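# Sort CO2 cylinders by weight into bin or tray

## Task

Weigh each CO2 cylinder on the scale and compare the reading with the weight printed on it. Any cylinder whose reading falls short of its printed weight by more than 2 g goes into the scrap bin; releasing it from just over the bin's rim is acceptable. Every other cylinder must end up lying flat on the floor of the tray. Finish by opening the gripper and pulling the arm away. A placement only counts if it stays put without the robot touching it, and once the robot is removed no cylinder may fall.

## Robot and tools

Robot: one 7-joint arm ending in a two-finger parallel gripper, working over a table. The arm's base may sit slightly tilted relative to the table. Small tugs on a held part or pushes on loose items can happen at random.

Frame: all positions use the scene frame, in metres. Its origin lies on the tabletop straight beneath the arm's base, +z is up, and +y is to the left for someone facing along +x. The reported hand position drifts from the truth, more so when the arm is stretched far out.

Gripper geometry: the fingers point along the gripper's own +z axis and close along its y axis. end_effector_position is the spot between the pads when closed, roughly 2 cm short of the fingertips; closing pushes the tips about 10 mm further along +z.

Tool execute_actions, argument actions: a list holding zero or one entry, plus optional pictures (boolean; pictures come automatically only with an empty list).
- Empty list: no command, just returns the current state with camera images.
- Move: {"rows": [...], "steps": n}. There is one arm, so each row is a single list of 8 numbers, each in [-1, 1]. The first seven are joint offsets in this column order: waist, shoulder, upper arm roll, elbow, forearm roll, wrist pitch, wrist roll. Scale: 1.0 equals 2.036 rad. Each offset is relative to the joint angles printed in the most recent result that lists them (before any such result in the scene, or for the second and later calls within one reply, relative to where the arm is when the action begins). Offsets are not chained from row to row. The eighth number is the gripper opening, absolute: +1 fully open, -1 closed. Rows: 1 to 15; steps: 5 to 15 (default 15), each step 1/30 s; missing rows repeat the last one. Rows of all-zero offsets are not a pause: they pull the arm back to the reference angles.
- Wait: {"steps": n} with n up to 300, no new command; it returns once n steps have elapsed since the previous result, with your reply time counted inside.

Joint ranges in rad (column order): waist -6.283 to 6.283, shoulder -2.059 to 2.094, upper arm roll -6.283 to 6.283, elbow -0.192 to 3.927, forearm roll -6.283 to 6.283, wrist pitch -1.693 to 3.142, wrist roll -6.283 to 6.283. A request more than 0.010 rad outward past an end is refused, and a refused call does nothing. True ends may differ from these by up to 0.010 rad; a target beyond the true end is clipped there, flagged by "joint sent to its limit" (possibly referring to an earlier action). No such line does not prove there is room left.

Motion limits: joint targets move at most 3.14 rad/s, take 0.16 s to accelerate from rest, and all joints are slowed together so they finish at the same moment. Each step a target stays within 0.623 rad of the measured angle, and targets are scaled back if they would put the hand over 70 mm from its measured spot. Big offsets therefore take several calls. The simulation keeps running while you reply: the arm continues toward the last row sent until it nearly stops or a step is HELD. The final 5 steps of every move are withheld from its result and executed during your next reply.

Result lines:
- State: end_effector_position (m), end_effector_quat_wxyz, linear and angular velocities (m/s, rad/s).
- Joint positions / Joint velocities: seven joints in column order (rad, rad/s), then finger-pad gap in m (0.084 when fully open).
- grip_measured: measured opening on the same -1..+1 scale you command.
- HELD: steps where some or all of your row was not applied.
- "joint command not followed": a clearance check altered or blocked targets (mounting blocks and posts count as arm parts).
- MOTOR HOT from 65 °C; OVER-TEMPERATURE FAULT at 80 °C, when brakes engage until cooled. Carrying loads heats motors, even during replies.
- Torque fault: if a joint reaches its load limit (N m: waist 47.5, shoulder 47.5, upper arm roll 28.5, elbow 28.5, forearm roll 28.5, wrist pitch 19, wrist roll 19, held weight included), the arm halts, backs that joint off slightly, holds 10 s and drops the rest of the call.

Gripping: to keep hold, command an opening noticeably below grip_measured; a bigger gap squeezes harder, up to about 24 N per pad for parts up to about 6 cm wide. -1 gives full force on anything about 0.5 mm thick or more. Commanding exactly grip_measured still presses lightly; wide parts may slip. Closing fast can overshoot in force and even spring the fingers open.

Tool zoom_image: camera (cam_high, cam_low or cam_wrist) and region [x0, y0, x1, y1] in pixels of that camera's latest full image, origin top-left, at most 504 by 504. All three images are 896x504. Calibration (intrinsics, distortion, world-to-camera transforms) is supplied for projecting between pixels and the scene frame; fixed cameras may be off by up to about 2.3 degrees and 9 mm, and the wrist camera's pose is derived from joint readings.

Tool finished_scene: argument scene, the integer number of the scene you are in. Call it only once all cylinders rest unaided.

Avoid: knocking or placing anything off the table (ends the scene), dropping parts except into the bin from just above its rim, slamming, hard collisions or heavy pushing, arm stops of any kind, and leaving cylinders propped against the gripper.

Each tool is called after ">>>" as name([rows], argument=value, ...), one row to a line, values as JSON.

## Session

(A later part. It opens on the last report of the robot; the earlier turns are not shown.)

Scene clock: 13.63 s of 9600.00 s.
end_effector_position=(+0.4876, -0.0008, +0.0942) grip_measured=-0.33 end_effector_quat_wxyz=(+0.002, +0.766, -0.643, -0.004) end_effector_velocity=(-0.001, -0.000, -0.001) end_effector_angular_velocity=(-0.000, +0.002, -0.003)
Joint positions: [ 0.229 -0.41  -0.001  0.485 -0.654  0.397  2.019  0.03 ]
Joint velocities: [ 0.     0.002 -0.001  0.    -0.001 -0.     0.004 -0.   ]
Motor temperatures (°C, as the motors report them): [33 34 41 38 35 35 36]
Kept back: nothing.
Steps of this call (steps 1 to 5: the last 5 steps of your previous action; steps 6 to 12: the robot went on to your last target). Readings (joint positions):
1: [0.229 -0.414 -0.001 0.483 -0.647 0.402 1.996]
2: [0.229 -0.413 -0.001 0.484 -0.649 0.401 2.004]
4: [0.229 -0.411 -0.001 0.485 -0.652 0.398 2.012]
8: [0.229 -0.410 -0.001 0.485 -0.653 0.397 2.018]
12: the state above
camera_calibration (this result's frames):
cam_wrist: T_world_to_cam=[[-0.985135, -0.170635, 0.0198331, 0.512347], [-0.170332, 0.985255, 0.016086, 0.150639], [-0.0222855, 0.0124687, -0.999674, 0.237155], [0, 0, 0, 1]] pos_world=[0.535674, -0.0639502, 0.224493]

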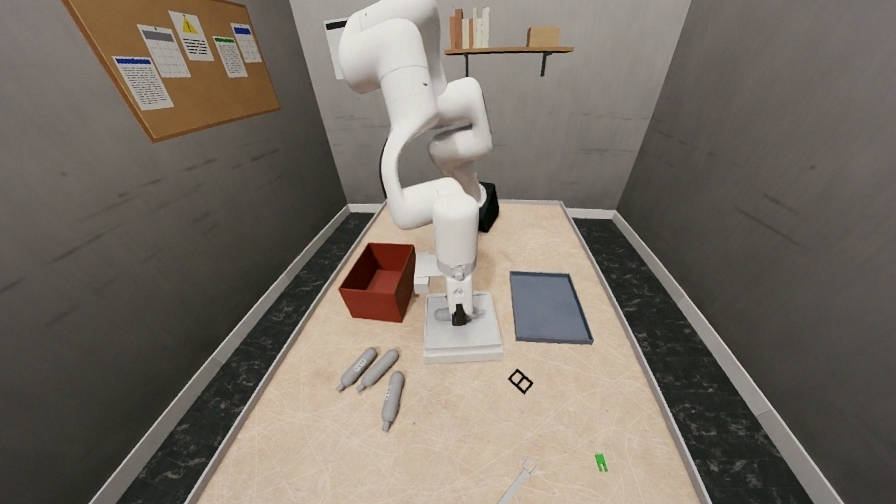

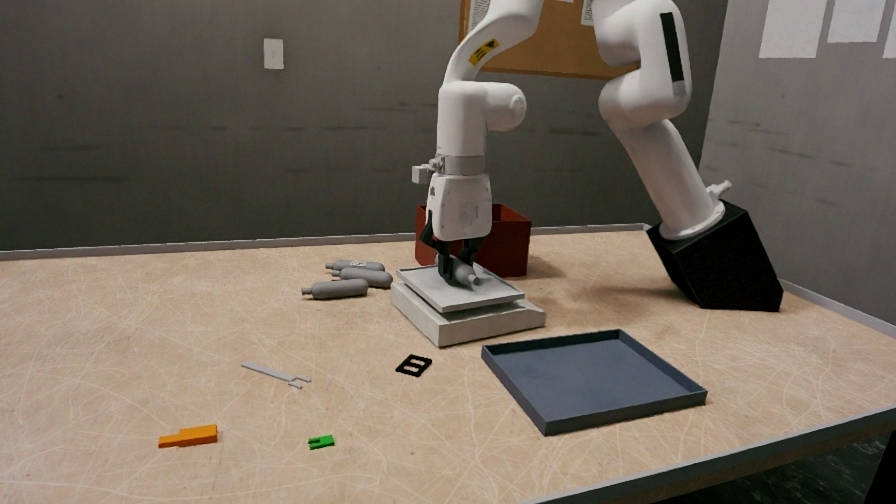

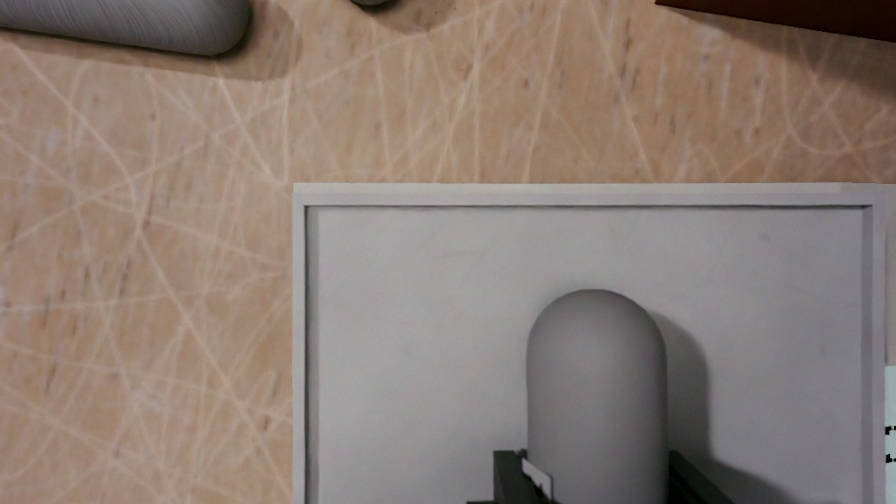

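>>> execute_actions([
  {"rows":[[0,0.007,0,0,-0.004,-0.006,0.004,-0.7],[0,0.007,0,0,-0.004,-0.006,0.004,-0.7],[0,0.007,0,0,-0.004,-0.006,0.004,-0.7],[0,0.007,0,0,-0.004,-0.006,0.004,-0.7],[0,0.007,0,0,-0.004,-0.006,0.004,-0.7],[0,0.007,0,0,-0.004,-0.006,0.004,-0.7],[0,0.007,0,0,-0.004,-0.006,0.004,-0.3],[0,0.007,0,0,-0.004,-0.006,0.004,-0.1],[0,0.007,0,0,-0.004,-0.006,0.004,0.2],[0,0.007,0,0,-0.004,-0.006,0.004,0.5]],"steps":15},
])

>>> execute_actions([
  {"rows":[[0.134,-0.187,0,0.02,0.073,0.235,-0.013,0.5]],"steps":15},
])

>>> execute_actions([
  {"steps":20},
], pictures=true)

Scene clock: 14.40 s of 9600.00 s.
end_effector_position=(+0.4866, +0.0020, +0.0907) grip_measured=+0.10 end_effector_quat_wxyz=(+0.000, +0.766, -0.642, -0.006) end_effector_velocity=(+0.003, +0.000, +0.001) end_effector_angular_velocity=(+0.003, -0.008, -0.003)
Joint positions: [ 0.229 -0.396 -0.001  0.485 -0.662  0.385  2.027  0.048]
Joint velocities: [ 0.     0.001 -0.002  0.004 -0.002 -0.006  0.003  0.211]
Motor temperatures (°C, as the motors report them): [33 34 41 38 35 35 36]
Steps of this call (steps 1 to 13: the robot went on to your last target; steps 14 to 23: the first 10 steps of this action). Readings (joint positions):
14: [0.229 -0.409 -0.001 0.485 -0.654 0.396 2.020]
15: [0.229 -0.407 -0.002 0.485 -0.656 0.394 2.022]
17: [0.229 -0.400 -0.001 0.485 -0.660 0.388 2.025]
21: [0.229 -0.396 -0.001 0.485 -0.662 0.385 2.027]
23: the state above

Scene clock: 14.90 s of 9600.00 s.
end_effector_position=(+0.4931, +0.0143, +0.1858) grip_measured=+0.49 end_effector_quat_wxyz=(+0.001, +0.766, -0.643, +0.008) end_effector_velocity=(-0.054, +0.044, +0.390) end_effector_angular_velocity=(+0.099, -0.020, -0.036)
Joint positions: [ 0.427 -0.672 -0.     0.516 -0.555  0.729  2.008  0.065]
Joint velocities: [ 0.801 -1.133  0.003  0.114  0.432  1.38  -0.076  0.   ]
Motor temperatures (°C, as the motors report them): [33 34 41 38 35 35 36]
Steps of this call (steps 1 to 5: the last 5 steps of your previous action; steps 6 to 15: the first 10 steps of this action, its rows measured from where the robot was after step 5). Readings (joint positions):
5: [0.229 -0.396 -0.001 0.485 -0.662 0.385 2.028]
6: [0.230 -0.396 -0.001 0.485 -0.662 0.385 2.028]
7: [0.232 -0.399 -0.002 0.485 -0.660 0.391 2.027]
9: [0.258 -0.434 -0.003 0.486 -0.645 0.440 2.025]
13: [0.370 -0.592 -0.000 0.508 -0.585 0.631 2.014]
15: the state above

Scene clock: 15.57 s of 9600.00 s.
end_effector_position=(+0.4831, +0.0173, +0.2202) grip_measured=+0.49 end_effector_quat_wxyz=(-0.000, +0.765, -0.644, +0.001) end_effector_velocity=(+0.001, +0.000, +0.002) end_effector_angular_velocity=(+0.001, -0.005, +0.002)
Joint positions: [ 0.502 -0.776 -0.001  0.526 -0.513  0.863  2.001  0.065]
Joint velocities: [ 0.001 -0.004  0.001  0.001 -0.001  0.001 -0.001  0.   ]
Motor temperatures (°C, as the motors report them): [33 34 41 38 35 35 36]
Kept back: nothing.
Steps of this call (steps 1 to 5: the last 5 steps of your previous action; steps 6 to 20: the robot went on to your last target). Readings (joint positions):
1: [0.451 -0.707 -0.000 0.520 -0.542 0.771 2.006]
2: [0.469 -0.733 0.000 0.523 -0.532 0.801 2.004]
4: [0.488 -0.759 -0.001 0.526 -0.522 0.835 2.003]
8: [0.499 -0.771 -0.002 0.524 -0.515 0.858 2.001]
20: the state above
camera_calibration (this result's frames):
cam_wrist: T_world_to_cam=[[-0.985767, -0.16773, 0.0114152, 0.510534], [-0.167593, 0.985782, 0.0121254, 0.129602], [-0.0132867, 0.0100397, -0.999861, 0.358483], [0, 0, 0, 1]] pos_world=[0.529751, -0.0457264, 0.351034]

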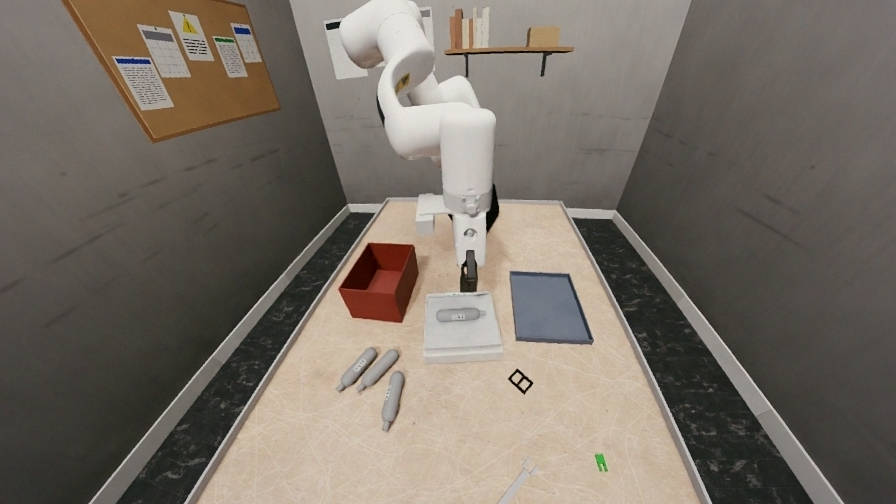

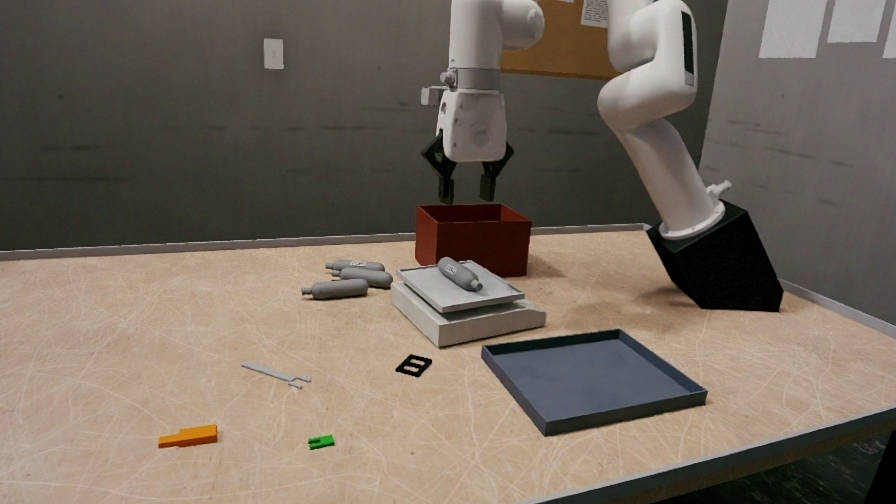

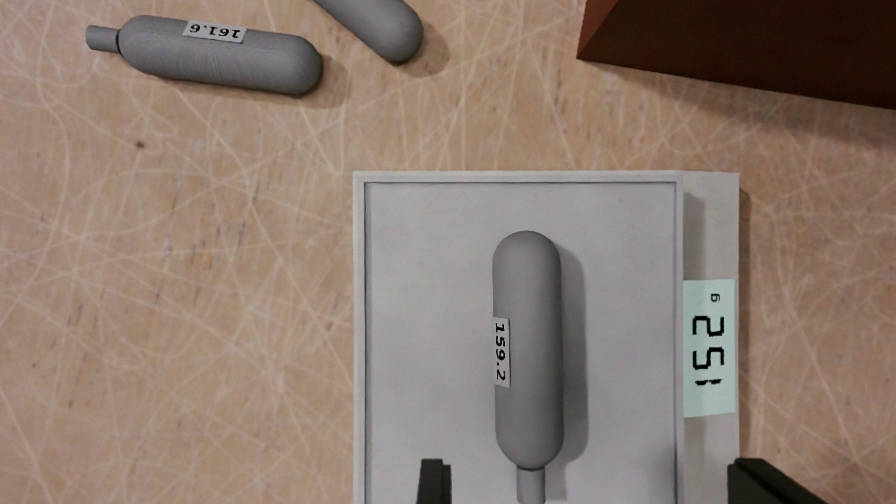

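>>> execute_actions([
  {"rows":[[-0.134,0.187,0,-0.02,-0.073,-0.235,0.013,0.5]],"steps":15},
])

>>> execute_actions([
  {"steps":15},
])

>>> execute_actions([
  {"rows":[[0,0,0,0,0,0,0,0.2],[0,0,0,0,0,0,0,0],[0,0,0,0,0,0,0,-0.2],[0,0,0,0,0,0,0,-0.4],[0,0,0,0,0,0,0,-0.7]],"steps":12},
])

>>> execute_actions([
  {"rows":[[0.1,-0.17,0,0.01,0.073,0.2,0,-0.7]],"steps":15},
])

>>> execute_actions([
  {"steps":12},
])

Scene clock: 16.33 s of 9600.00 s.
end_effector_position=(+0.4919, +0.0066, +0.1256) grip_measured=+0.49 end_effector_quat_wxyz=(+0.005, +0.767, -0.642, +0.003) end_effector_velocity=(-0.050, -0.057, -0.391) end_effector_angular_velocity=(+0.107, +0.123, -0.002)
Joint positions: [ 0.306 -0.501 -0.002  0.495 -0.62   0.52   2.02   0.065]
Joint velocities: [-0.803  1.134 -0.01  -0.122 -0.431 -1.379  0.076 -0.   ]
Motor temperatures (°C, as the motors report them): [33 34 41 38 35 35 36]
Steps of this call (steps 1 to 13: the robot went on to your last target; steps 14 to 23: the first 10 steps of this action). Readings (joint positions):
14: [0.502 -0.776 -0.001 0.526 -0.514 0.863 2.001]
15: [0.499 -0.773 -0.001 0.526 -0.515 0.857 2.001]
17: [0.473 -0.738 -0.000 0.524 -0.530 0.808 2.004]
21: [0.362 -0.580 -0.001 0.504 -0.590 0.617 2.015]
23: the state above

Scene clock: 16.83 s of 9600.00 s.
end_effector_position=(+0.4867, +0.0021, +0.0909) grip_measured=+0.49 end_effector_quat_wxyz=(+0.000, +0.766, -0.642, -0.006) end_effector_velocity=(-0.002, -0.001, -0.003) end_effector_angular_velocity=(-0.001, +0.007, +0.000)
Joint positions: [ 0.23  -0.397 -0.001  0.485 -0.662  0.385  2.028  0.065]
Joint velocities: [-0.004  0.009 -0.001 -0.001 -0.002 -0.004 -0.    -0.   ]
Motor temperatures (°C, as the motors report them): [33 34 41 38 35 35 36]
Kept back: nothing.
Steps of this call (steps 1 to 5: the last 5 steps of your previous action; steps 6 to 15: the robot went on to your last target). Readings (joint positions):
1: [0.281 -0.466 -0.002 0.491 -0.633 0.478 2.022]
2: [0.262 -0.439 -0.003 0.487 -0.643 0.447 2.024]
4: [0.243 -0.412 -0.003 0.483 -0.654 0.413 2.026]
8: [0.233 -0.401 -0.001 0.486 -0.660 0.390 2.027]
15: the state above

Scene clock: 17.07 s of 9600.00 s.
end_effector_position=(+0.4868, +0.0021, +0.0909) grip_measured=-0.33 end_effector_quat_wxyz=(+0.000, +0.766, -0.642, -0.005) end_effector_velocity=(+0.000, +0.000, -0.000) end_effector_angular_velocity=(+0.000, -0.000, +0.001)
Joint positions: [ 0.23  -0.397 -0.001  0.485 -0.662  0.385  2.028  0.03 ]
Joint velocities: [-0.     0.002  0.     0.001 -0.001 -0.001 -0.     0.   ]
Motor temperatures (°C, as the motors report them): [33 34 41 38 35 35 36]
Steps of this call (steps 1 to 7: the first 7 steps of this action). Readings (joint positions):
1: [0.230 -0.396 -0.001 0.485 -0.662 0.385 2.028]
2: [0.230 -0.396 -0.001 0.485 -0.662 0.385 2.028]
4: [0.230 -0.397 -0.001 0.485 -0.662 0.385 2.028]
7: the state above

Scene clock: 17.57 s of 9600.00 s.
end_effector_position=(+0.4923, +0.0057, +0.1839) grip_measured=-0.33 end_effector_quat_wxyz=(+0.001, +0.748, -0.663, +0.009) end_effector_velocity=(-0.027, +0.015, +0.286) end_effector_angular_velocity=(+0.086, -0.061, -0.175)
Joint positions: [ 0.397 -0.683  0.     0.505 -0.541  0.715  2.028  0.03 ]
Joint velocities: [ 0.493 -0.872  0.006  0.063  0.349  0.943 -0.     0.   ]
Motor temperatures (°C, as the motors report them): [33 34 41 38 35 35 36]
Steps of this call (steps 1 to 5: the last 5 steps of your previous action; steps 6 to 15: the first 10 steps of this action, its rows measured from where the robot was after step 5). Readings (joint positions):
5: [0.230 -0.397 -0.001 0.485 -0.662 0.385 2.028]
6: [0.230 -0.397 -0.001 0.485 -0.662 0.385 2.028]
7: [0.232 -0.400 -0.002 0.485 -0.660 0.391 2.028]
9: [0.255 -0.437 -0.003 0.484 -0.642 0.441 2.028]
13: [0.354 -0.608 -0.000 0.500 -0.571 0.632 2.028]
15: the state above

Scene clock: 17.97 s of 9600.00 s.
end_effector_position=(+0.4843, +0.0060, +0.2003) grip_measured=-0.33 end_effector_quat_wxyz=(+0.005, +0.744, -0.668, +0.002) end_effector_velocity=(+0.002, -0.000, +0.005) end_effector_angular_velocity=(+0.003, -0.008, -0.002)
Joint positions: [ 0.433 -0.741 -0.001  0.505 -0.514  0.791  2.028  0.03 ]
Joint velocities: [ 0.005 -0.012  0.     0.004  0.003  0.008 -0.001 -0.   ]
Motor temperatures (°C, as the motors report them): [33 34 41 38 35 35 36]
Kept back: nothing.
Steps of this call (steps 1 to 5: the last 5 steps of your previous action; steps 6 to 12: the robot went on to your last target). Readings (joint positions):
1: [0.410 -0.706 0.000 0.507 -0.531 0.740 2.028]
2: [0.418 -0.720 -0.000 0.508 -0.525 0.757 2.028]
4: [0.426 -0.732 -0.001 0.505 -0.519 0.777 2.028]
8: [0.431 -0.739 -0.002 0.504 -0.515 0.789 2.028]
12: the state above

>>> execute_actions([
  {"rows":[[-0.507,-0.04,0,-0.07,0.454,-0.06,0.05,-0.7]],"steps":15},
])

>>> execute_actions([
  {"steps":25},
], pictures=true)

Scene clock: 18.47 s of 9600.00 s.
end_effector_position=(+0.4523, -0.0773, +0.1705) grip_measured=-0.33 end_effector_quat_wxyz=(-0.031, -0.509, +0.858, +0.055) end_effector_velocity=(-0.127, -0.373, -0.080) end_effector_angular_velocity=(+0.043, +0.303, -2.704)
Joint positions: [ 0.076 -0.781 -0.002  0.435 -0.156  0.733  2.077  0.03 ]
Joint velocities: [-1.577 -0.126  0.    -0.22   1.567 -0.191  0.158 -0.   ]
Motor temperatures (°C, as the motors report them): [33 34 41 38 35 35 36]
Steps of this call (steps 1 to 5: the robot went on to your last target; steps 6 to 15: the first 10 steps of this action). Readings (joint positions):
6: [0.433 -0.742 -0.001 0.505 -0.513 0.792 2.028]
7: [0.428 -0.743 -0.001 0.504 -0.508 0.791 2.029]
9: [0.383 -0.749 0.002 0.495 -0.460 0.780 2.036]
13: [0.181 -0.772 -0.002 0.452 -0.260 0.747 2.065]
15: the state above

Scene clock: 19.30 s of 9600.00 s.
end_effector_position=(+0.3793, -0.2494, +0.1711) grip_measured=-0.33 end_effector_quat_wxyz=(-0.005, +0.001, +1.000, +0.014) end_effector_velocity=(-0.002, -0.004, +0.001) end_effector_angular_velocity=(-0.006, -0.004, -0.017)
Joint positions: [-0.598 -0.822 -0.001  0.363  0.41   0.669  2.129  0.03 ]
Joint velocities: [-0.01  -0.002 -0.003 -0.001  0.006 -0.002  0.002 -0.   ]
Motor temperatures (°C, as the motors report them): [33 34 41 38 35 35 36]
Kept back: nothing.
Steps of this call (steps 1 to 5: the last 5 steps of your previous action; steps 6 to 25: the robot went on to your last target). Readings (joint positions):
1: [0.024 -0.785 -0.002 0.428 -0.103 0.726 2.082]
2: [-0.029 -0.789 -0.002 0.422 -0.054 0.721 2.087]
4: [-0.130 -0.795 -0.002 0.411 0.030 0.712 2.094]
8: [-0.329 -0.806 -0.002 0.391 0.191 0.694 2.109]
25: the state above
camera_calibration (this result's frames):
cam_wrist: T_world_to_cam=[[0.00390527, 0.999141, 0.0412458, 0.274567], [0.999986, -0.00404563, 0.00332014, -0.312563], [0.00348415, 0.0412323, -0.999144, 0.312034], [0, 0, 0, 1]] pos_world=[0.310399, -0.288462, 0.30148]

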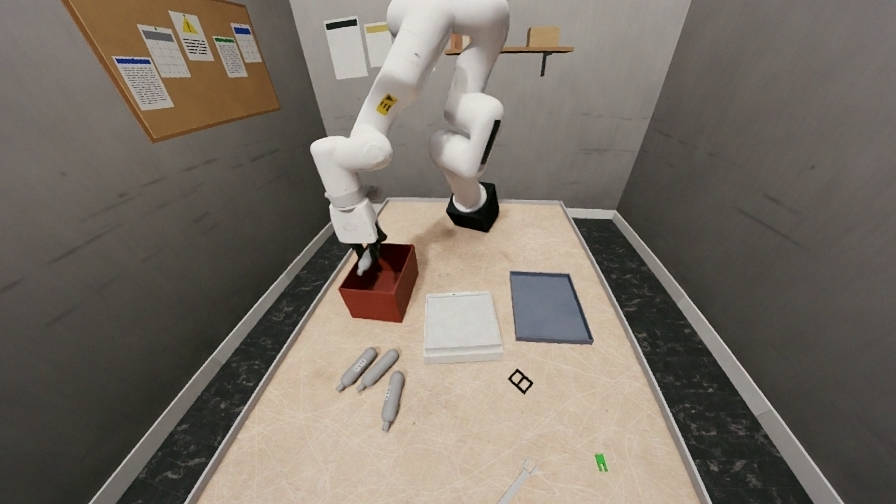

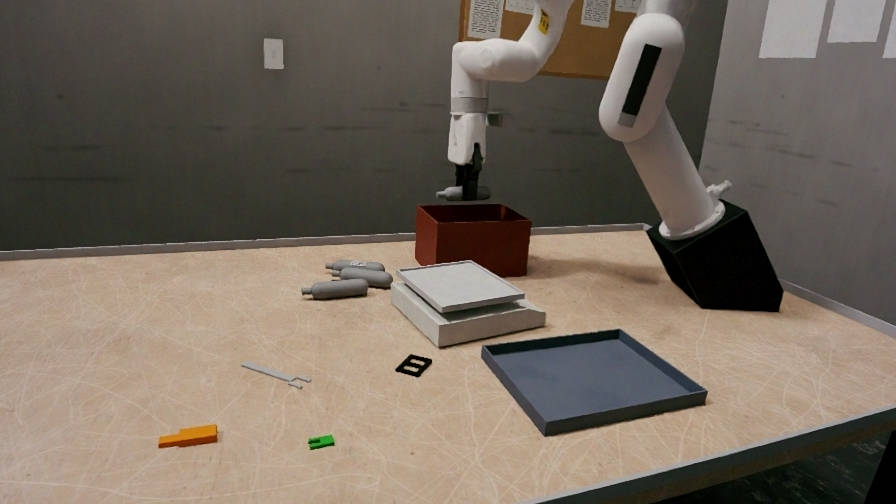

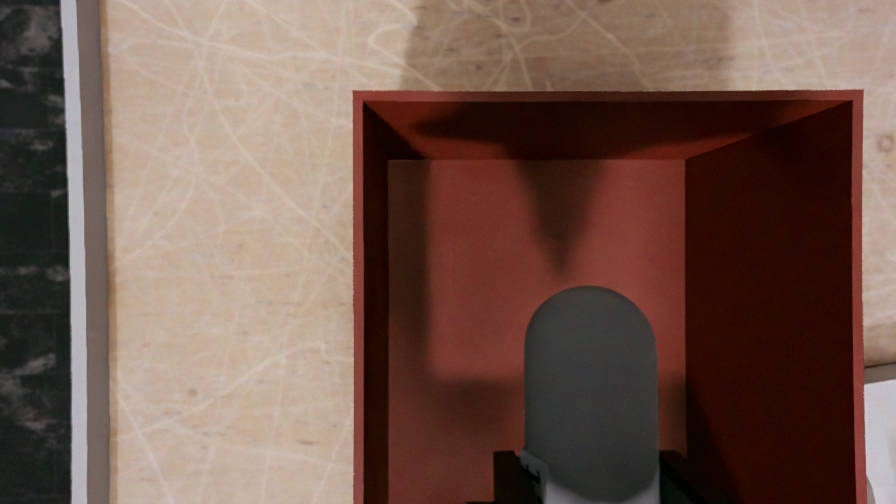

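>>> execute_actions([
  {"rows":[[0,0.055,0,0,0.03,-0.05,-0.03,-0.7],[0,0.055,0,0,0.03,-0.05,-0.03,-0.7],[0,0.055,0,0,0.03,-0.05,-0.03,-0.7],[0,0.055,0,0,0.03,-0.05,-0.03,-0.7],[0,0.055,0,0,0.03,-0.05,-0.03,-0.7],[0,0.055,0,0,0.03,-0.05,-0.03,-0.7],[0,0.055,0,0,0.03,-0.05,-0.03,-0.7],[0,0.055,0,0,0.03,-0.05,-0.03,-0.7],[0,0.055,0,0,0.03,-0.05,-0.03,-0.7],[0,0.055,0,0,0.03,-0.05,-0.03,0.4]],"steps":15},
])

>>> execute_actions([
  {"rows":[[0.1,-0.03,0,0.13,-0.13,0.12,0.2,0.4]],"steps":15},
])

>>> execute_actions([
  {"steps":6},
])

Scene clock: 20.17 s of 9600.00 s.
end_effector_position=(+0.3731, -0.2599, +0.1454) grip_measured=-0.26 end_effector_quat_wxyz=(-0.007, +0.009, +1.000, +0.014) end_effector_velocity=(+0.016, -0.020, +0.002) end_effector_angular_velocity=(-0.049, -0.044, +0.005)
Joint positions: [-0.598 -0.714 -0.001  0.362  0.468  0.573  2.071  0.033]
Joint velocities: [ 0.001  0.038 -0.001  0.032  0.034 -0.07  -0.037  0.216]
Motor temperatures (°C, as the motors report them): [33 34 40 38 35 35 36]
Steps of this call (steps 1 to 16: the robot went on to your last target; steps 17 to 26: the first 10 steps of this action). Readings (joint positions):
17: [-0.599 -0.822 -0.001 0.362 0.411 0.669 2.129]
18: [-0.599 -0.818 -0.001 0.363 0.414 0.664 2.126]
20: [-0.599 -0.779 -0.001 0.365 0.436 0.626 2.104]
24: [-0.598 -0.720 -0.001 0.360 0.464 0.580 2.075]
26: the state above

Scene clock: 20.67 s of 9600.00 s.
end_effector_position=(+0.4577, -0.2349, +0.2026) grip_measured=+0.39 end_effector_quat_wxyz=(+0.002, -0.007, +1.000, +0.020) end_effector_velocity=(+0.280, +0.105, +0.263) end_effector_angular_velocity=(-0.073, -0.047, +0.073)
Joint positions: [-0.446 -0.758 -0.     0.563  0.273  0.75   2.372  0.061]
Joint velocities: [ 0.595 -0.189  0.013  0.778 -0.758  0.692  1.156  0.   ]
Motor temperatures (°C, as the motors report them): [33 34 40 39 35 35 36]
Steps of this call (steps 1 to 5: the last 5 steps of your previous action; steps 6 to 15: the first 10 steps of this action, its rows measured from where the robot was after step 5). Readings (joint positions):
5: [-0.598 -0.712 -0.001 0.363 0.470 0.568 2.069]
6: [-0.598 -0.712 -0.001 0.363 0.470 0.568 2.069]
7: [-0.596 -0.712 -0.002 0.366 0.467 0.572 2.075]
9: [-0.573 -0.717 -0.003 0.392 0.436 0.601 2.122]
13: [-0.488 -0.745 -0.001 0.507 0.328 0.699 2.288]
15: the state above

Scene clock: 20.87 s of 9600.00 s.
end_effector_position=(+0.4766, -0.2267, +0.2229) grip_measured=+0.39 end_effector_quat_wxyz=(+0.001, -0.006, +1.000, +0.017) end_effector_velocity=(-0.005, +0.011, +0.001) end_effector_angular_velocity=(+0.022, +0.062, -0.033)
Joint positions: [-0.399 -0.772 -0.001  0.622  0.212  0.807  2.466  0.061]
Joint velocities: [ 0.043  0.006 -0.012  0.027 -0.068  0.075  0.109 -0.   ]
Motor temperatures (°C, as the motors report them): [33 34 40 39 35 35 36]
Kept back: nothing.
Steps of this call (steps 1 to 5: the last 5 steps of your previous action; step 6: the robot went on to your last target). Readings (joint positions):
1: [-0.428 -0.764 0.000 0.586 0.251 0.770 2.406]
2: [-0.416 -0.768 0.001 0.603 0.235 0.784 2.430]
4: [-0.403 -0.772 -0.000 0.618 0.219 0.799 2.455]
6: the state above

>>> execute_actions([
  {"rows":[[0.203,0.314,0,0.24,-0.202,-0.083,0.311,0.4]],"steps":15},
])

>>> execute_actions([
  {"steps":22},
], pictures=true)

Scene clock: 21.30 s of 9600.00 s.
end_effector_position=(+0.5663, -0.2057, +0.1841) grip_measured=+0.39 end_effector_quat_wxyz=(-0.012, -0.004, +1.000, +0.006) end_effector_velocity=(+0.351, +0.159, -0.199) end_effector_angular_velocity=(-0.074, +0.017, +0.037)
Joint positions: [-0.201 -0.468 -0.002  0.857  0.014  0.729  2.771  0.061]
Joint velocities: [ 0.754  1.185  0.002  0.888 -0.744 -0.318  1.144  0.   ]
Motor temperatures (°C, as the motors report them): [33 34 40 39 35 35 36]
Steps of this call (steps 1 to 3: the robot went on to your last target; steps 4 to 13: the first 10 steps of this action). Readings (joint positions):
4: [-0.396 -0.772 -0.002 0.625 0.207 0.811 2.474]
5: [-0.392 -0.768 -0.002 0.629 0.203 0.810 2.480]
7: [-0.363 -0.724 -0.004 0.665 0.172 0.797 2.528]
11: [-0.252 -0.549 -0.002 0.797 0.064 0.751 2.693]
13: the state above

Scene clock: 22.03 s of 9600.00 s.
end_effector_position=(+0.6624, -0.1324, +0.1209) grip_measured=+0.39 end_effector_quat_wxyz=(+0.001, -0.013, +1.000, -0.000) end_effector_velocity=(+0.001, +0.004, -0.002) end_effector_angular_velocity=(+0.003, +0.001, +0.006)
Joint positions: [ 0.014 -0.134 -0.002  1.11  -0.199  0.638  3.099  0.061]
Joint velocities: [ 0.004  0.008  0.004  0.004 -0.003 -0.002  0.003 -0.   ]
Motor temperatures (°C, as the motors report them): [33 34 40 39 35 35 36]
Kept back: nothing.
Steps of this call (steps 1 to 5: the last 5 steps of your previous action; steps 6 to 22: the robot went on to your last target). Readings (joint positions):
1: [-0.176 -0.429 -0.002 0.886 -0.011 0.718 2.809]
2: [-0.151 -0.391 -0.002 0.915 -0.035 0.708 2.847]
4: [-0.104 -0.317 -0.001 0.971 -0.082 0.688 2.919]
8: [-0.019 -0.184 0.000 1.070 -0.166 0.652 3.047]
22: the state above
camera_calibration (this result's frames):
cam_wrist: T_world_to_cam=[[-0.0249017, 0.999619, 0.0119463, 0.181346], [0.999595, 0.0247332, 0.0140447, -0.592206], [0.0137438, 0.0122912, -0.99983, 0.24551], [0, 0, 0, 1]] pos_world=[0.593108, -0.169647, 0.251619]

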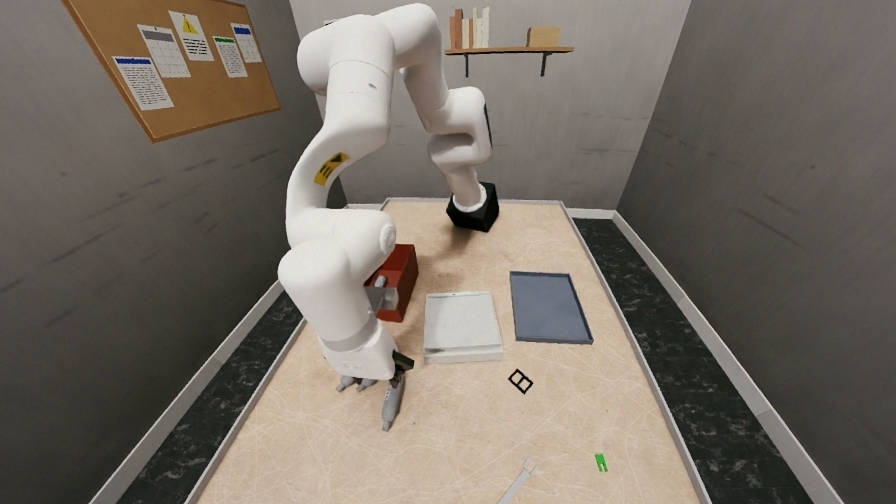

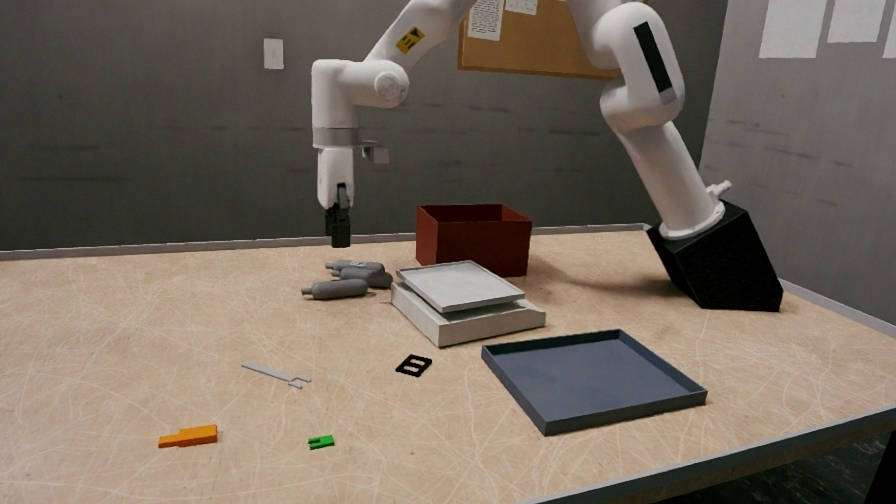

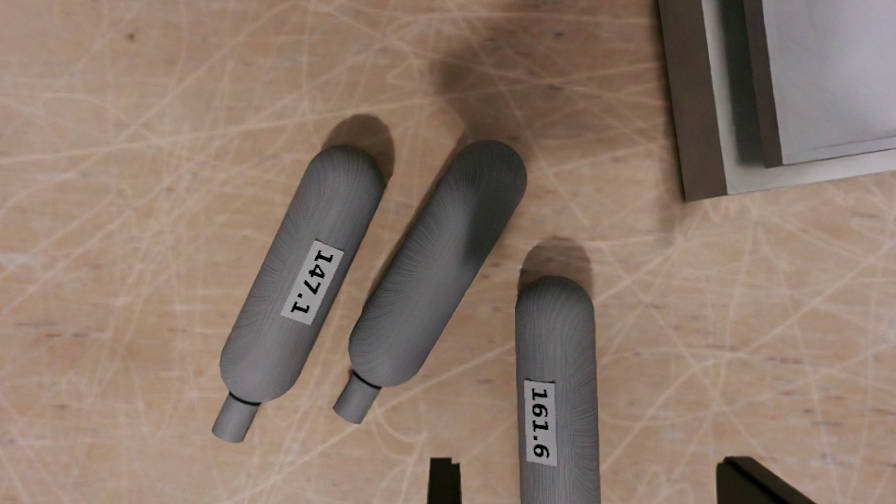

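>>> execute_actions([
  {"rows":[[-0.008,0.116,0,0.0216,-0.028,-0.096,0.01,0.4]],"steps":15},
])

>>> execute_actions([
  {"steps":12},
])

Scene clock: 22.53 s of 9600.00 s.
end_effector_position=(+0.6587, -0.1235, +0.0281) grip_measured=+0.39 end_effector_quat_wxyz=(-0.006, -0.031, +1.000, +0.000) end_effector_velocity=(+0.004, +0.011, -0.099) end_effector_angular_velocity=(+0.006, -0.037, +0.042)
Joint positions: [-0.001  0.089 -0.002  1.142 -0.251  0.464  3.118  0.061]
Joint velocities: [-0.019  0.257  0.001  0.058 -0.066 -0.235  0.024  0.   ]
Motor temperatures (°C, as the motors report them): [33 34 40 39 35 35 36]
Steps of this call (steps 1 to 5: the robot went on to your last target; steps 6 to 15: the first 10 steps of this action). Readings (joint positions):
6: [0.014 -0.133 -0.001 1.110 -0.199 0.638 3.099]
7: [0.014 -0.129 -0.001 1.112 -0.201 0.633 3.100]
9: [0.011 -0.089 -0.001 1.125 -0.212 0.593 3.104]
13: [0.001 0.055 -0.002 1.141 -0.244 0.487 3.115]
15: the state above

Scene clock: 22.93 s of 9600.00 s.
end_effector_position=(+0.6657, -0.1242, +0.0264) grip_measured=+0.39 end_effector_quat_wxyz=(+0.004, -0.032, +0.999, -0.001) end_effector_velocity=(-0.002, +0.001, -0.004) end_effector_angular_velocity=(+0.001, +0.006, +0.002)
Joint positions: [-0.002  0.101 -0.002  1.154 -0.256  0.443  3.119  0.061]
Joint velocities: [-0.     0.007 -0.    -0.001 -0.002 -0.002  0.     0.   ]
Motor temperatures (°C, as the motors report them): [33 34 40 39 35 35 36]
Kept back: nothing.
Steps of this call (steps 1 to 5: the last 5 steps of your previous action; steps 6 to 12: the robot went on to your last target). Readings (joint positions):
1: [-0.002 0.094 -0.002 1.145 -0.252 0.457 3.118]
2: [-0.002 0.097 -0.002 1.148 -0.254 0.452 3.119]
4: [-0.002 0.097 -0.002 1.154 -0.255 0.446 3.119]
8: [-0.002 0.099 -0.002 1.155 -0.256 0.443 3.119]
12: the state above

>>> execute_actions([
  {"rows":[[0,0.003,0,0,0,-0.002,0,0.2],[0,0.003,0,0,0,-0.002,0,0],[0,0.003,0,0,0,-0.002,0,-0.2],[0,0.003,0,0,0,-0.002,0,-0.4],[0,0.003,0,0,0,-0.002,0,-0.7]],"steps":12},
])

>>> execute_actions([
  {"rows":[[0.01,-0.15,0,-0.025,0.03,0.125,-0.02,-0.7]],"steps":15},
])

>>> execute_actions([
  {"steps":8},
])

Scene clock: 23.40 s of 9600.00 s.
end_effector_position=(+0.6648, -0.1235, +0.0238) grip_measured=-0.33 end_effector_quat_wxyz=(+0.003, -0.032, +0.999, -0.001) end_effector_velocity=(-0.000, +0.001, -0.000) end_effector_angular_velocity=(+0.001, +0.000, -0.002)
Joint positions: [-0.002  0.107 -0.002  1.154 -0.256  0.439  3.119  0.03 ]
Joint velocities: [ 0.     0.001  0.    -0.001  0.002 -0.001  0.001  0.   ]
Motor temperatures (°C, as the motors report them): [33 34 40 39 35 35 36]
Steps of this call (steps 1 to 7: the robot went on to your last target; steps 8 to 14: the first 7 steps of this action). Readings (joint positions):
8: [-0.003 0.102 -0.002 1.154 -0.256 0.442 3.119]
9: [-0.003 0.103 -0.002 1.154 -0.256 0.441 3.119]
11: [-0.002 0.106 -0.002 1.154 -0.256 0.440 3.119]
14: the state above

Scene clock: 23.90 s of 9600.00 s.
end_effector_position=(+0.6665, -0.1350, +0.1305) grip_measured=-0.33 end_effector_quat_wxyz=(+0.007, -0.021, +1.000, -0.004) end_effector_velocity=(-0.012, -0.025, +0.319) end_effector_angular_velocity=(+0.003, -0.092, -0.062)
Joint positions: [ 0.014 -0.15  -0.001  1.116 -0.206  0.647  3.086  0.03 ]
Joint velocities: [ 0.047 -0.756  0.001 -0.097  0.138  0.562 -0.09   0.   ]
Motor temperatures (°C, as the motors report them): [33 34 40 39 35 35 36]
Steps of this call (steps 1 to 5: the last 5 steps of your previous action; steps 6 to 15: the first 10 steps of this action, its rows measured from where the robot was after step 5). Readings (joint positions):
5: [-0.002 0.107 -0.002 1.154 -0.256 0.439 3.119]
6: [-0.002 0.107 -0.002 1.154 -0.256 0.439 3.119]
7: [-0.002 0.103 -0.002 1.152 -0.255 0.444 3.119]
9: [0.001 0.064 -0.002 1.139 -0.246 0.484 3.112]
13: [0.010 -0.086 -0.002 1.125 -0.218 0.598 3.094]
15: the state above

Scene clock: 24.17 s of 9600.00 s.
end_effector_position=(+0.6583, -0.1347, +0.1449) grip_measured=-0.33 end_effector_quat_wxyz=(-0.001, -0.020, +1.000, -0.002) end_effector_velocity=(+0.003, -0.002, +0.013) end_effector_angular_velocity=(-0.000, -0.008, -0.004)
Joint positions: [ 0.018 -0.194 -0.002  1.101 -0.195  0.692  3.079  0.03 ]
Joint velocities: [ 0.002 -0.023 -0.     0.006  0.006  0.021 -0.003  0.   ]
Motor temperatures (°C, as the motors report them): [33 34 40 39 35 35 36]
Kept back: nothing.
Steps of this call (steps 1 to 5: the last 5 steps of your previous action; steps 6 to 8: the robot went on to your last target). Readings (joint positions):
1: [0.016 -0.170 -0.001 1.114 -0.202 0.662 3.084]
2: [0.016 -0.182 -0.001 1.112 -0.200 0.672 3.082]
4: [0.017 -0.191 -0.002 1.106 -0.197 0.684 3.080]
8: the state above

Target above scale [.29,-.49,0,.495,-.62,.50,2.02].

>>> execute_actions([
  {"rows":[[0.134,-0.145,0,-0.298,-0.209,-0.094,-0.52,-0.7]],"steps":15},
])

>>> execute_actions([
  {"steps":20},
])

>>> execute_actions([
  {"rows":[[-0.03,0.046,0,-0.005,-0.021,-0.056,0.004,-0.7],[-0.03,0.046,0,-0.005,-0.021,-0.056,0.004,-0.7],[-0.03,0.046,0,-0.005,-0.021,-0.056,0.004,-0.7],[-0.03,0.046,0,-0.005,-0.021,-0.056,0.004,-0.7],[-0.03,0.046,0,-0.005,-0.021,-0.056,0.004,-0.7],[-0.03,0.046,0,-0.005,-0.021,-0.056,0.004,-0.7],[-0.03,0.046,0,-0.005,-0.021,-0.056,0.004,-0.7],[-0.03,0.046,0,-0.005,-0.021,-0.056,0.004,-0.7],[-0.03,0.046,0,-0.005,-0.021,-0.056,0.004,-0.7],[-0.03,0.046,0,-0.005,-0.021,-0.056,0.004,-0.7],[-0.03,0.046,0,-0.005,-0.021,-0.056,0.004,-0.7],[-0.03,0.046,0,-0.005,-0.021,-0.056,0.004,-0.3],[-0.03,0.046,0,-0.005,-0.021,-0.056,0.004,0],[-0.03,0.046,0,-0.005,-0.021,-0.056,0.004,0.3],[-0.03,0.046,0,-0.005,-0.021,-0.056,0.004,0.5]],"steps":15},
])

>>> execute_actions([
  {"steps":8},
])

>>> execute_actions([
  {"rows":[[0.134,-0.187,0,0.02,0.073,0.235,-0.013,0.5]],"steps":15},
])

>>> execute_actions([
  {"steps":18},
], pictures=true)

Scene clock: 24.80 s of 9600.00 s.
end_effector_position=(+0.5891, -0.0669, +0.1336) grip_measured=-0.33 end_effector_quat_wxyz=(-0.010, -0.328, +0.945, -0.010) end_effector_velocity=(-0.291, +0.242, -0.044) end_effector_angular_velocity=(+0.003, +0.067, +2.827)
Joint positions: [ 0.145 -0.333 -0.     0.819 -0.393  0.604  2.738  0.03 ]
Joint velocities: [ 0.484 -0.527 -0.014 -1.082 -0.759 -0.343 -1.702 -0.   ]
Motor temperatures (°C, as the motors report them): [33 34 40 39 35 35 36]
Steps of this call (steps 1 to 9: the robot went on to your last target; steps 10 to 19: the first 10 steps of this action). Readings (joint positions):
10: [0.018 -0.198 -0.002 1.102 -0.195 0.693 3.078]
11: [0.020 -0.200 -0.002 1.098 -0.199 0.691 3.073]
13: [0.039 -0.222 -0.005 1.055 -0.231 0.676 3.025]
17: [0.112 -0.298 0.000 0.893 -0.341 0.627 2.845]
19: the state above

Scene clock: 25.47 s of 9600.00 s.
end_effector_position=(+0.4929, +0.0037, +0.1213) grip_measured=-0.33 end_effector_quat_wxyz=(+0.005, +0.763, -0.646, +0.003) end_effector_velocity=(-0.006, +0.003, -0.001) end_effector_angular_velocity=(+0.001, +0.004, +0.036)
Joint positions: [ 0.29  -0.489 -0.002  0.496 -0.62   0.501  2.022  0.03 ]
Joint velocities: [ 0.005 -0.003  0.004 -0.013 -0.008 -0.002 -0.019 -0.   ]
Motor temperatures (°C, as the motors report them): [33 34 40 39 35 35 36]
Kept back: nothing.
Steps of this call (steps 1 to 5: the last 5 steps of your previous action; steps 6 to 20: the robot went on to your last target). Readings (joint positions):
1: [0.161 -0.351 -0.001 0.783 -0.418 0.593 2.679]
2: [0.177 -0.367 -0.001 0.748 -0.443 0.582 2.616]
4: [0.207 -0.399 -0.001 0.682 -0.489 0.561 2.474]
8: [0.262 -0.458 -0.001 0.559 -0.575 0.522 2.181]
20: the state above

Scene clock: 25.80 s of 9600.00 s.
end_effector_position=(+0.4855, +0.0011, +0.0909) grip_measured=-0.33 end_effector_quat_wxyz=(+0.003, +0.765, -0.644, -0.006) end_effector_velocity=(+0.025, +0.003, +0.001) end_effector_angular_velocity=(+0.025, -0.067, +0.003)
Joint positions: [ 0.231 -0.398 -0.002  0.485 -0.661  0.393  2.03   0.03 ]
Joint velocities: [-0.029  0.029  0.01   0.029 -0.025 -0.079  0.005 -0.   ]
Motor temperatures (°C, as the motors report them): [33 34 40 39 35 35 36]
Steps of this call (steps 1 to 10: the first 10 steps of this action). Readings (joint positions):
1: [0.290 -0.488 -0.002 0.495 -0.621 0.500 2.022]
2: [0.287 -0.485 -0.002 0.495 -0.623 0.495 2.022]
4: [0.266 -0.454 -0.001 0.494 -0.638 0.453 2.025]
8: [0.235 -0.402 -0.003 0.484 -0.658 0.401 2.029]
10: the state above

Scene clock: 26.07 s of 9600.00 s.
end_effector_position=(+0.4867, +0.0013, +0.0906) grip_measured=+0.49 end_effector_quat_wxyz=(+0.001, +0.765, -0.643, -0.005) end_effector_velocity=(-0.003, +0.000, -0.003) end_effector_angular_velocity=(+0.000, +0.009, +0.001)
Joint positions: [ 0.229 -0.396 -0.002  0.486 -0.663  0.387  2.03   0.065]
Joint velocities: [-0.002  0.008 -0.    -0.003 -0.001 -0.003  0.001  0.009]
Motor temperatures (°C, as the motors report them): [33 34 40 39 35 35 36]
Kept back: nothing.
Steps of this call (steps 1 to 5: the last 5 steps of your previous action; steps 6 to 8: the robot went on to your last target). Readings (joint positions):
1: [0.231 -0.397 -0.002 0.486 -0.661 0.391 2.030]
2: [0.230 -0.397 -0.002 0.486 -0.662 0.389 2.030]
4: [0.230 -0.397 -0.002 0.487 -0.662 0.388 2.030]
8: the state above

Scene clock: 26.40 s of 9600.00 s.
end_effector_position=(+0.4933, +0.0136, +0.1858) grip_measured=+0.49 end_effector_quat_wxyz=(+0.002, +0.764, -0.645, +0.008) end_effector_velocity=(-0.055, +0.044, +0.390) end_effector_angular_velocity=(+0.098, -0.018, -0.037)
Joint positions: [ 0.426 -0.672 -0.001  0.518 -0.556  0.731  2.011  0.065]
Joint velocities: [ 0.802 -1.134  0.002  0.112  0.432  1.381 -0.075  0.   ]
Motor temperatures (°C, as the motors report them): [33 34 40 39 35 35 36]
Steps of this call (steps 1 to 10: the first 10 steps of this action). Readings (joint positions):
1: [0.229 -0.396 -0.002 0.486 -0.663 0.387 2.030]
2: [0.232 -0.399 -0.002 0.486 -0.661 0.393 2.030]
4: [0.258 -0.433 -0.004 0.487 -0.646 0.443 2.027]
8: [0.370 -0.592 -0.001 0.509 -0.586 0.633 2.017]
10: the state above

Scene clock: 27.00 s of 9600.00 s.
end_effector_position=(+0.4831, +0.0166, +0.2202) grip_measured=+0.49 end_effector_quat_wxyz=(+0.001, +0.764, -0.646, +0.001) end_effector_velocity=(-0.000, +0.000, +0.001) end_effector_angular_velocity=(+0.001, +0.000, -0.001)
Joint positions: [ 0.502 -0.776 -0.002  0.527 -0.514  0.865  2.004  0.065]
Joint velocities: [ 0.002 -0.002  0.     0.001  0.002  0.003  0.001  0.   ]
Motor temperatures (°C, as the motors report them): [33 34 40 39 35 35 36]
Kept back: nothing.
Steps of this call (steps 1 to 5: the last 5 steps of your previous action; steps 6 to 18: the robot went on to your last target). Readings (joint positions):
1: [0.451 -0.707 -0.001 0.521 -0.543 0.773 2.009]
2: [0.469 -0.733 -0.000 0.525 -0.533 0.803 2.007]
4: [0.488 -0.759 -0.001 0.527 -0.522 0.838 2.005]
8: [0.498 -0.771 -0.002 0.525 -0.516 0.860 2.004]
18: the state above
camera_calibration (this result's frames):
cam_wrist: T_world_to_cam=[[-0.986319, -0.16436, 0.0126734, 0.510413], [-0.164233, 0.986365, 0.0105391, 0.129029], [-0.0142328, 0.00831351, -0.999864, 0.35903], [0, 0, 0, 1]] pos_world=[0.529731, -0.0463626, 0.351153]

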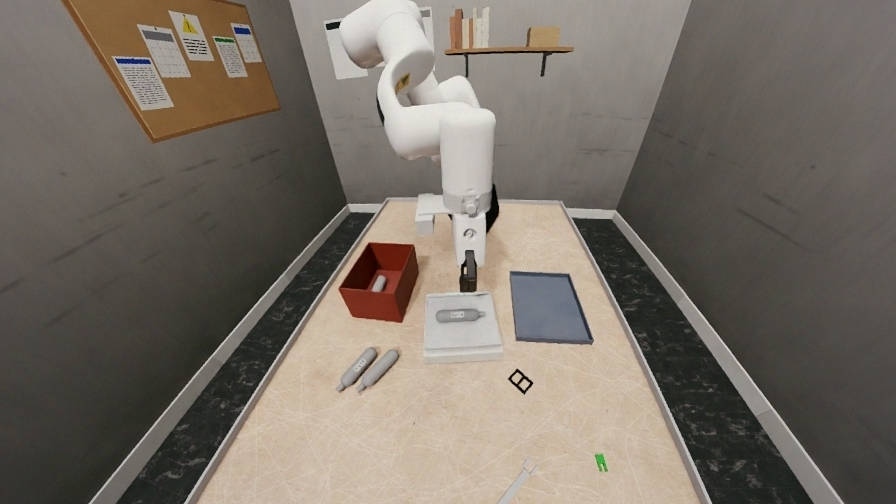

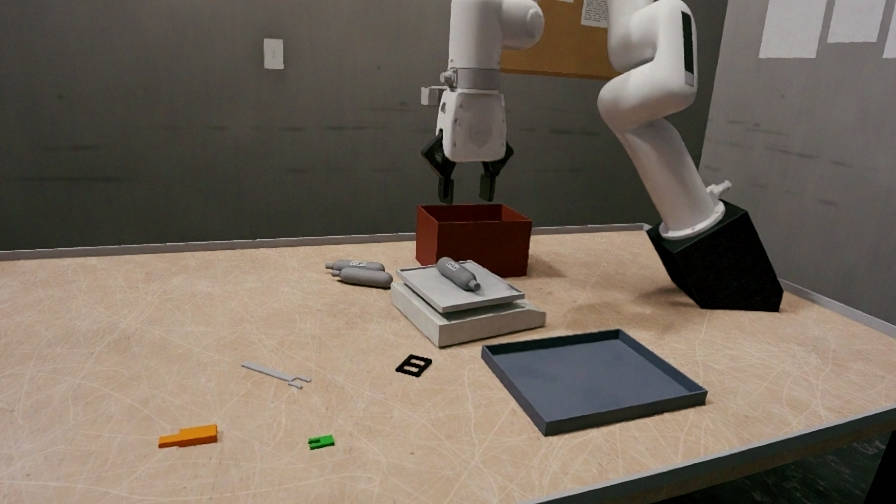

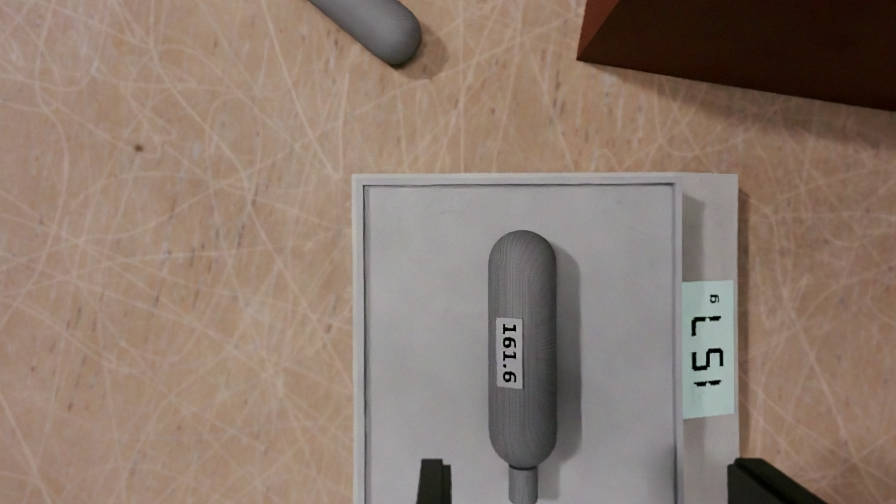

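Might be settling; recheck.

>>> execute_actions([
  {"steps":60},
], pictures=true)

Scene clock: 29.00 s of 9600.00 s.
end_effector_position=(+0.4833, +0.0166, +0.2205) grip_measured=+0.49 end_effector_quat_wxyz=(+0.000, +0.764, -0.646, +0.001) end_effector_velocity=(-0.000, -0.000, -0.000) end_effector_angular_velocity=(-0.001, +0.001, +0.000)
Joint positions: [ 0.502 -0.776 -0.002  0.527 -0.514  0.865  2.004  0.065]
Joint velocities: [ 0.    -0.001  0.    -0.    -0.     0.001  0.    -0.   ]
Motor temperatures (°C, as the motors report them): [33 34 40 39 35 35 36]
Kept back: nothing.
Steps of this call (steps 1 to 15: the robot went on to your last target; steps 16 to 60: nothing new was sent). Readings (joint positions):
1: [0.502 -0.776 -0.002 0.527 -0.514 0.865 2.004]
2: [0.502 -0.776 -0.002 0.527 -0.514 0.865 2.004]
4: [0.502 -0.776 -0.002 0.527 -0.514 0.865 2.004]
8: [0.502 -0.776 -0.002 0.527 -0.514 0.865 2.004]
60: the state above
The arm was judged still, so your last target was given up. Only a new action makes it travel on or press farther. Fingers that are still opening or closing keep moving.
camera_calibration (this result's frames):
cam_wrist: T_world_to_cam=[[-0.986333, -0.164333, 0.0119119, 0.510742], [-0.164209, 0.986367, 0.0107393, 0.128937], [-0.0135143, 0.00863648, -0.999871, 0.358999], [0, 0, 0, 1]] pos_world=[0.529786, -0.0463477, 0.351484]

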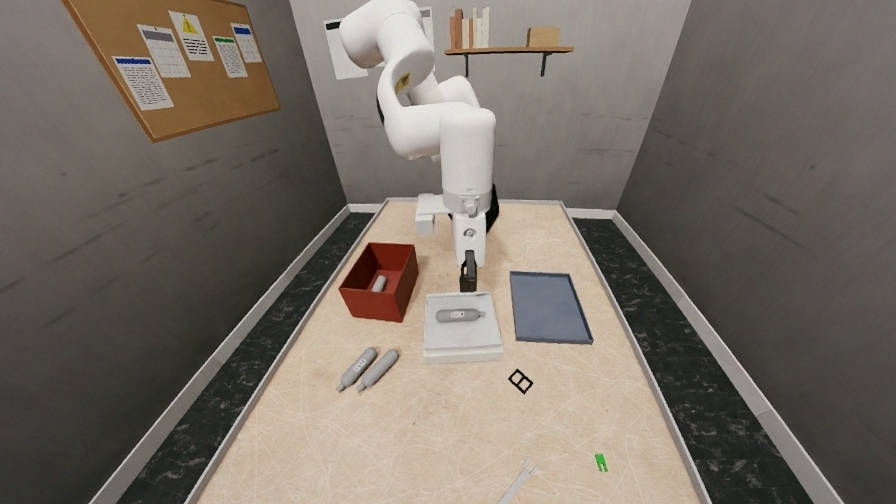

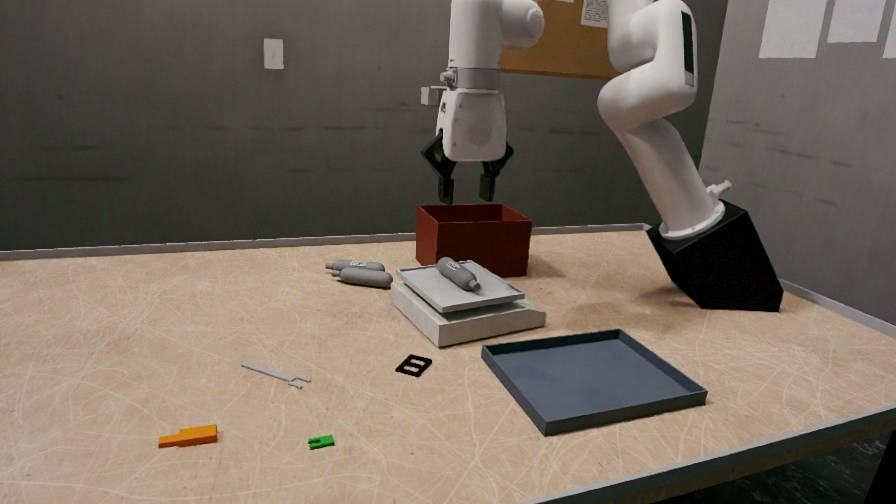

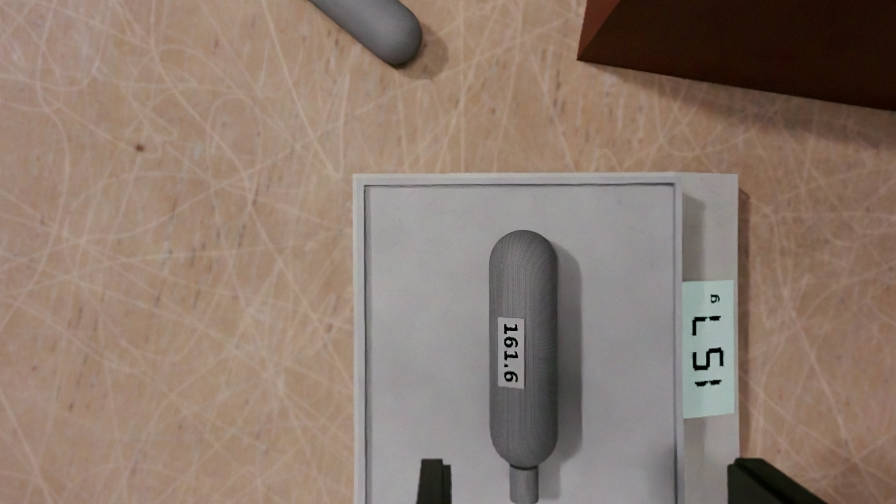

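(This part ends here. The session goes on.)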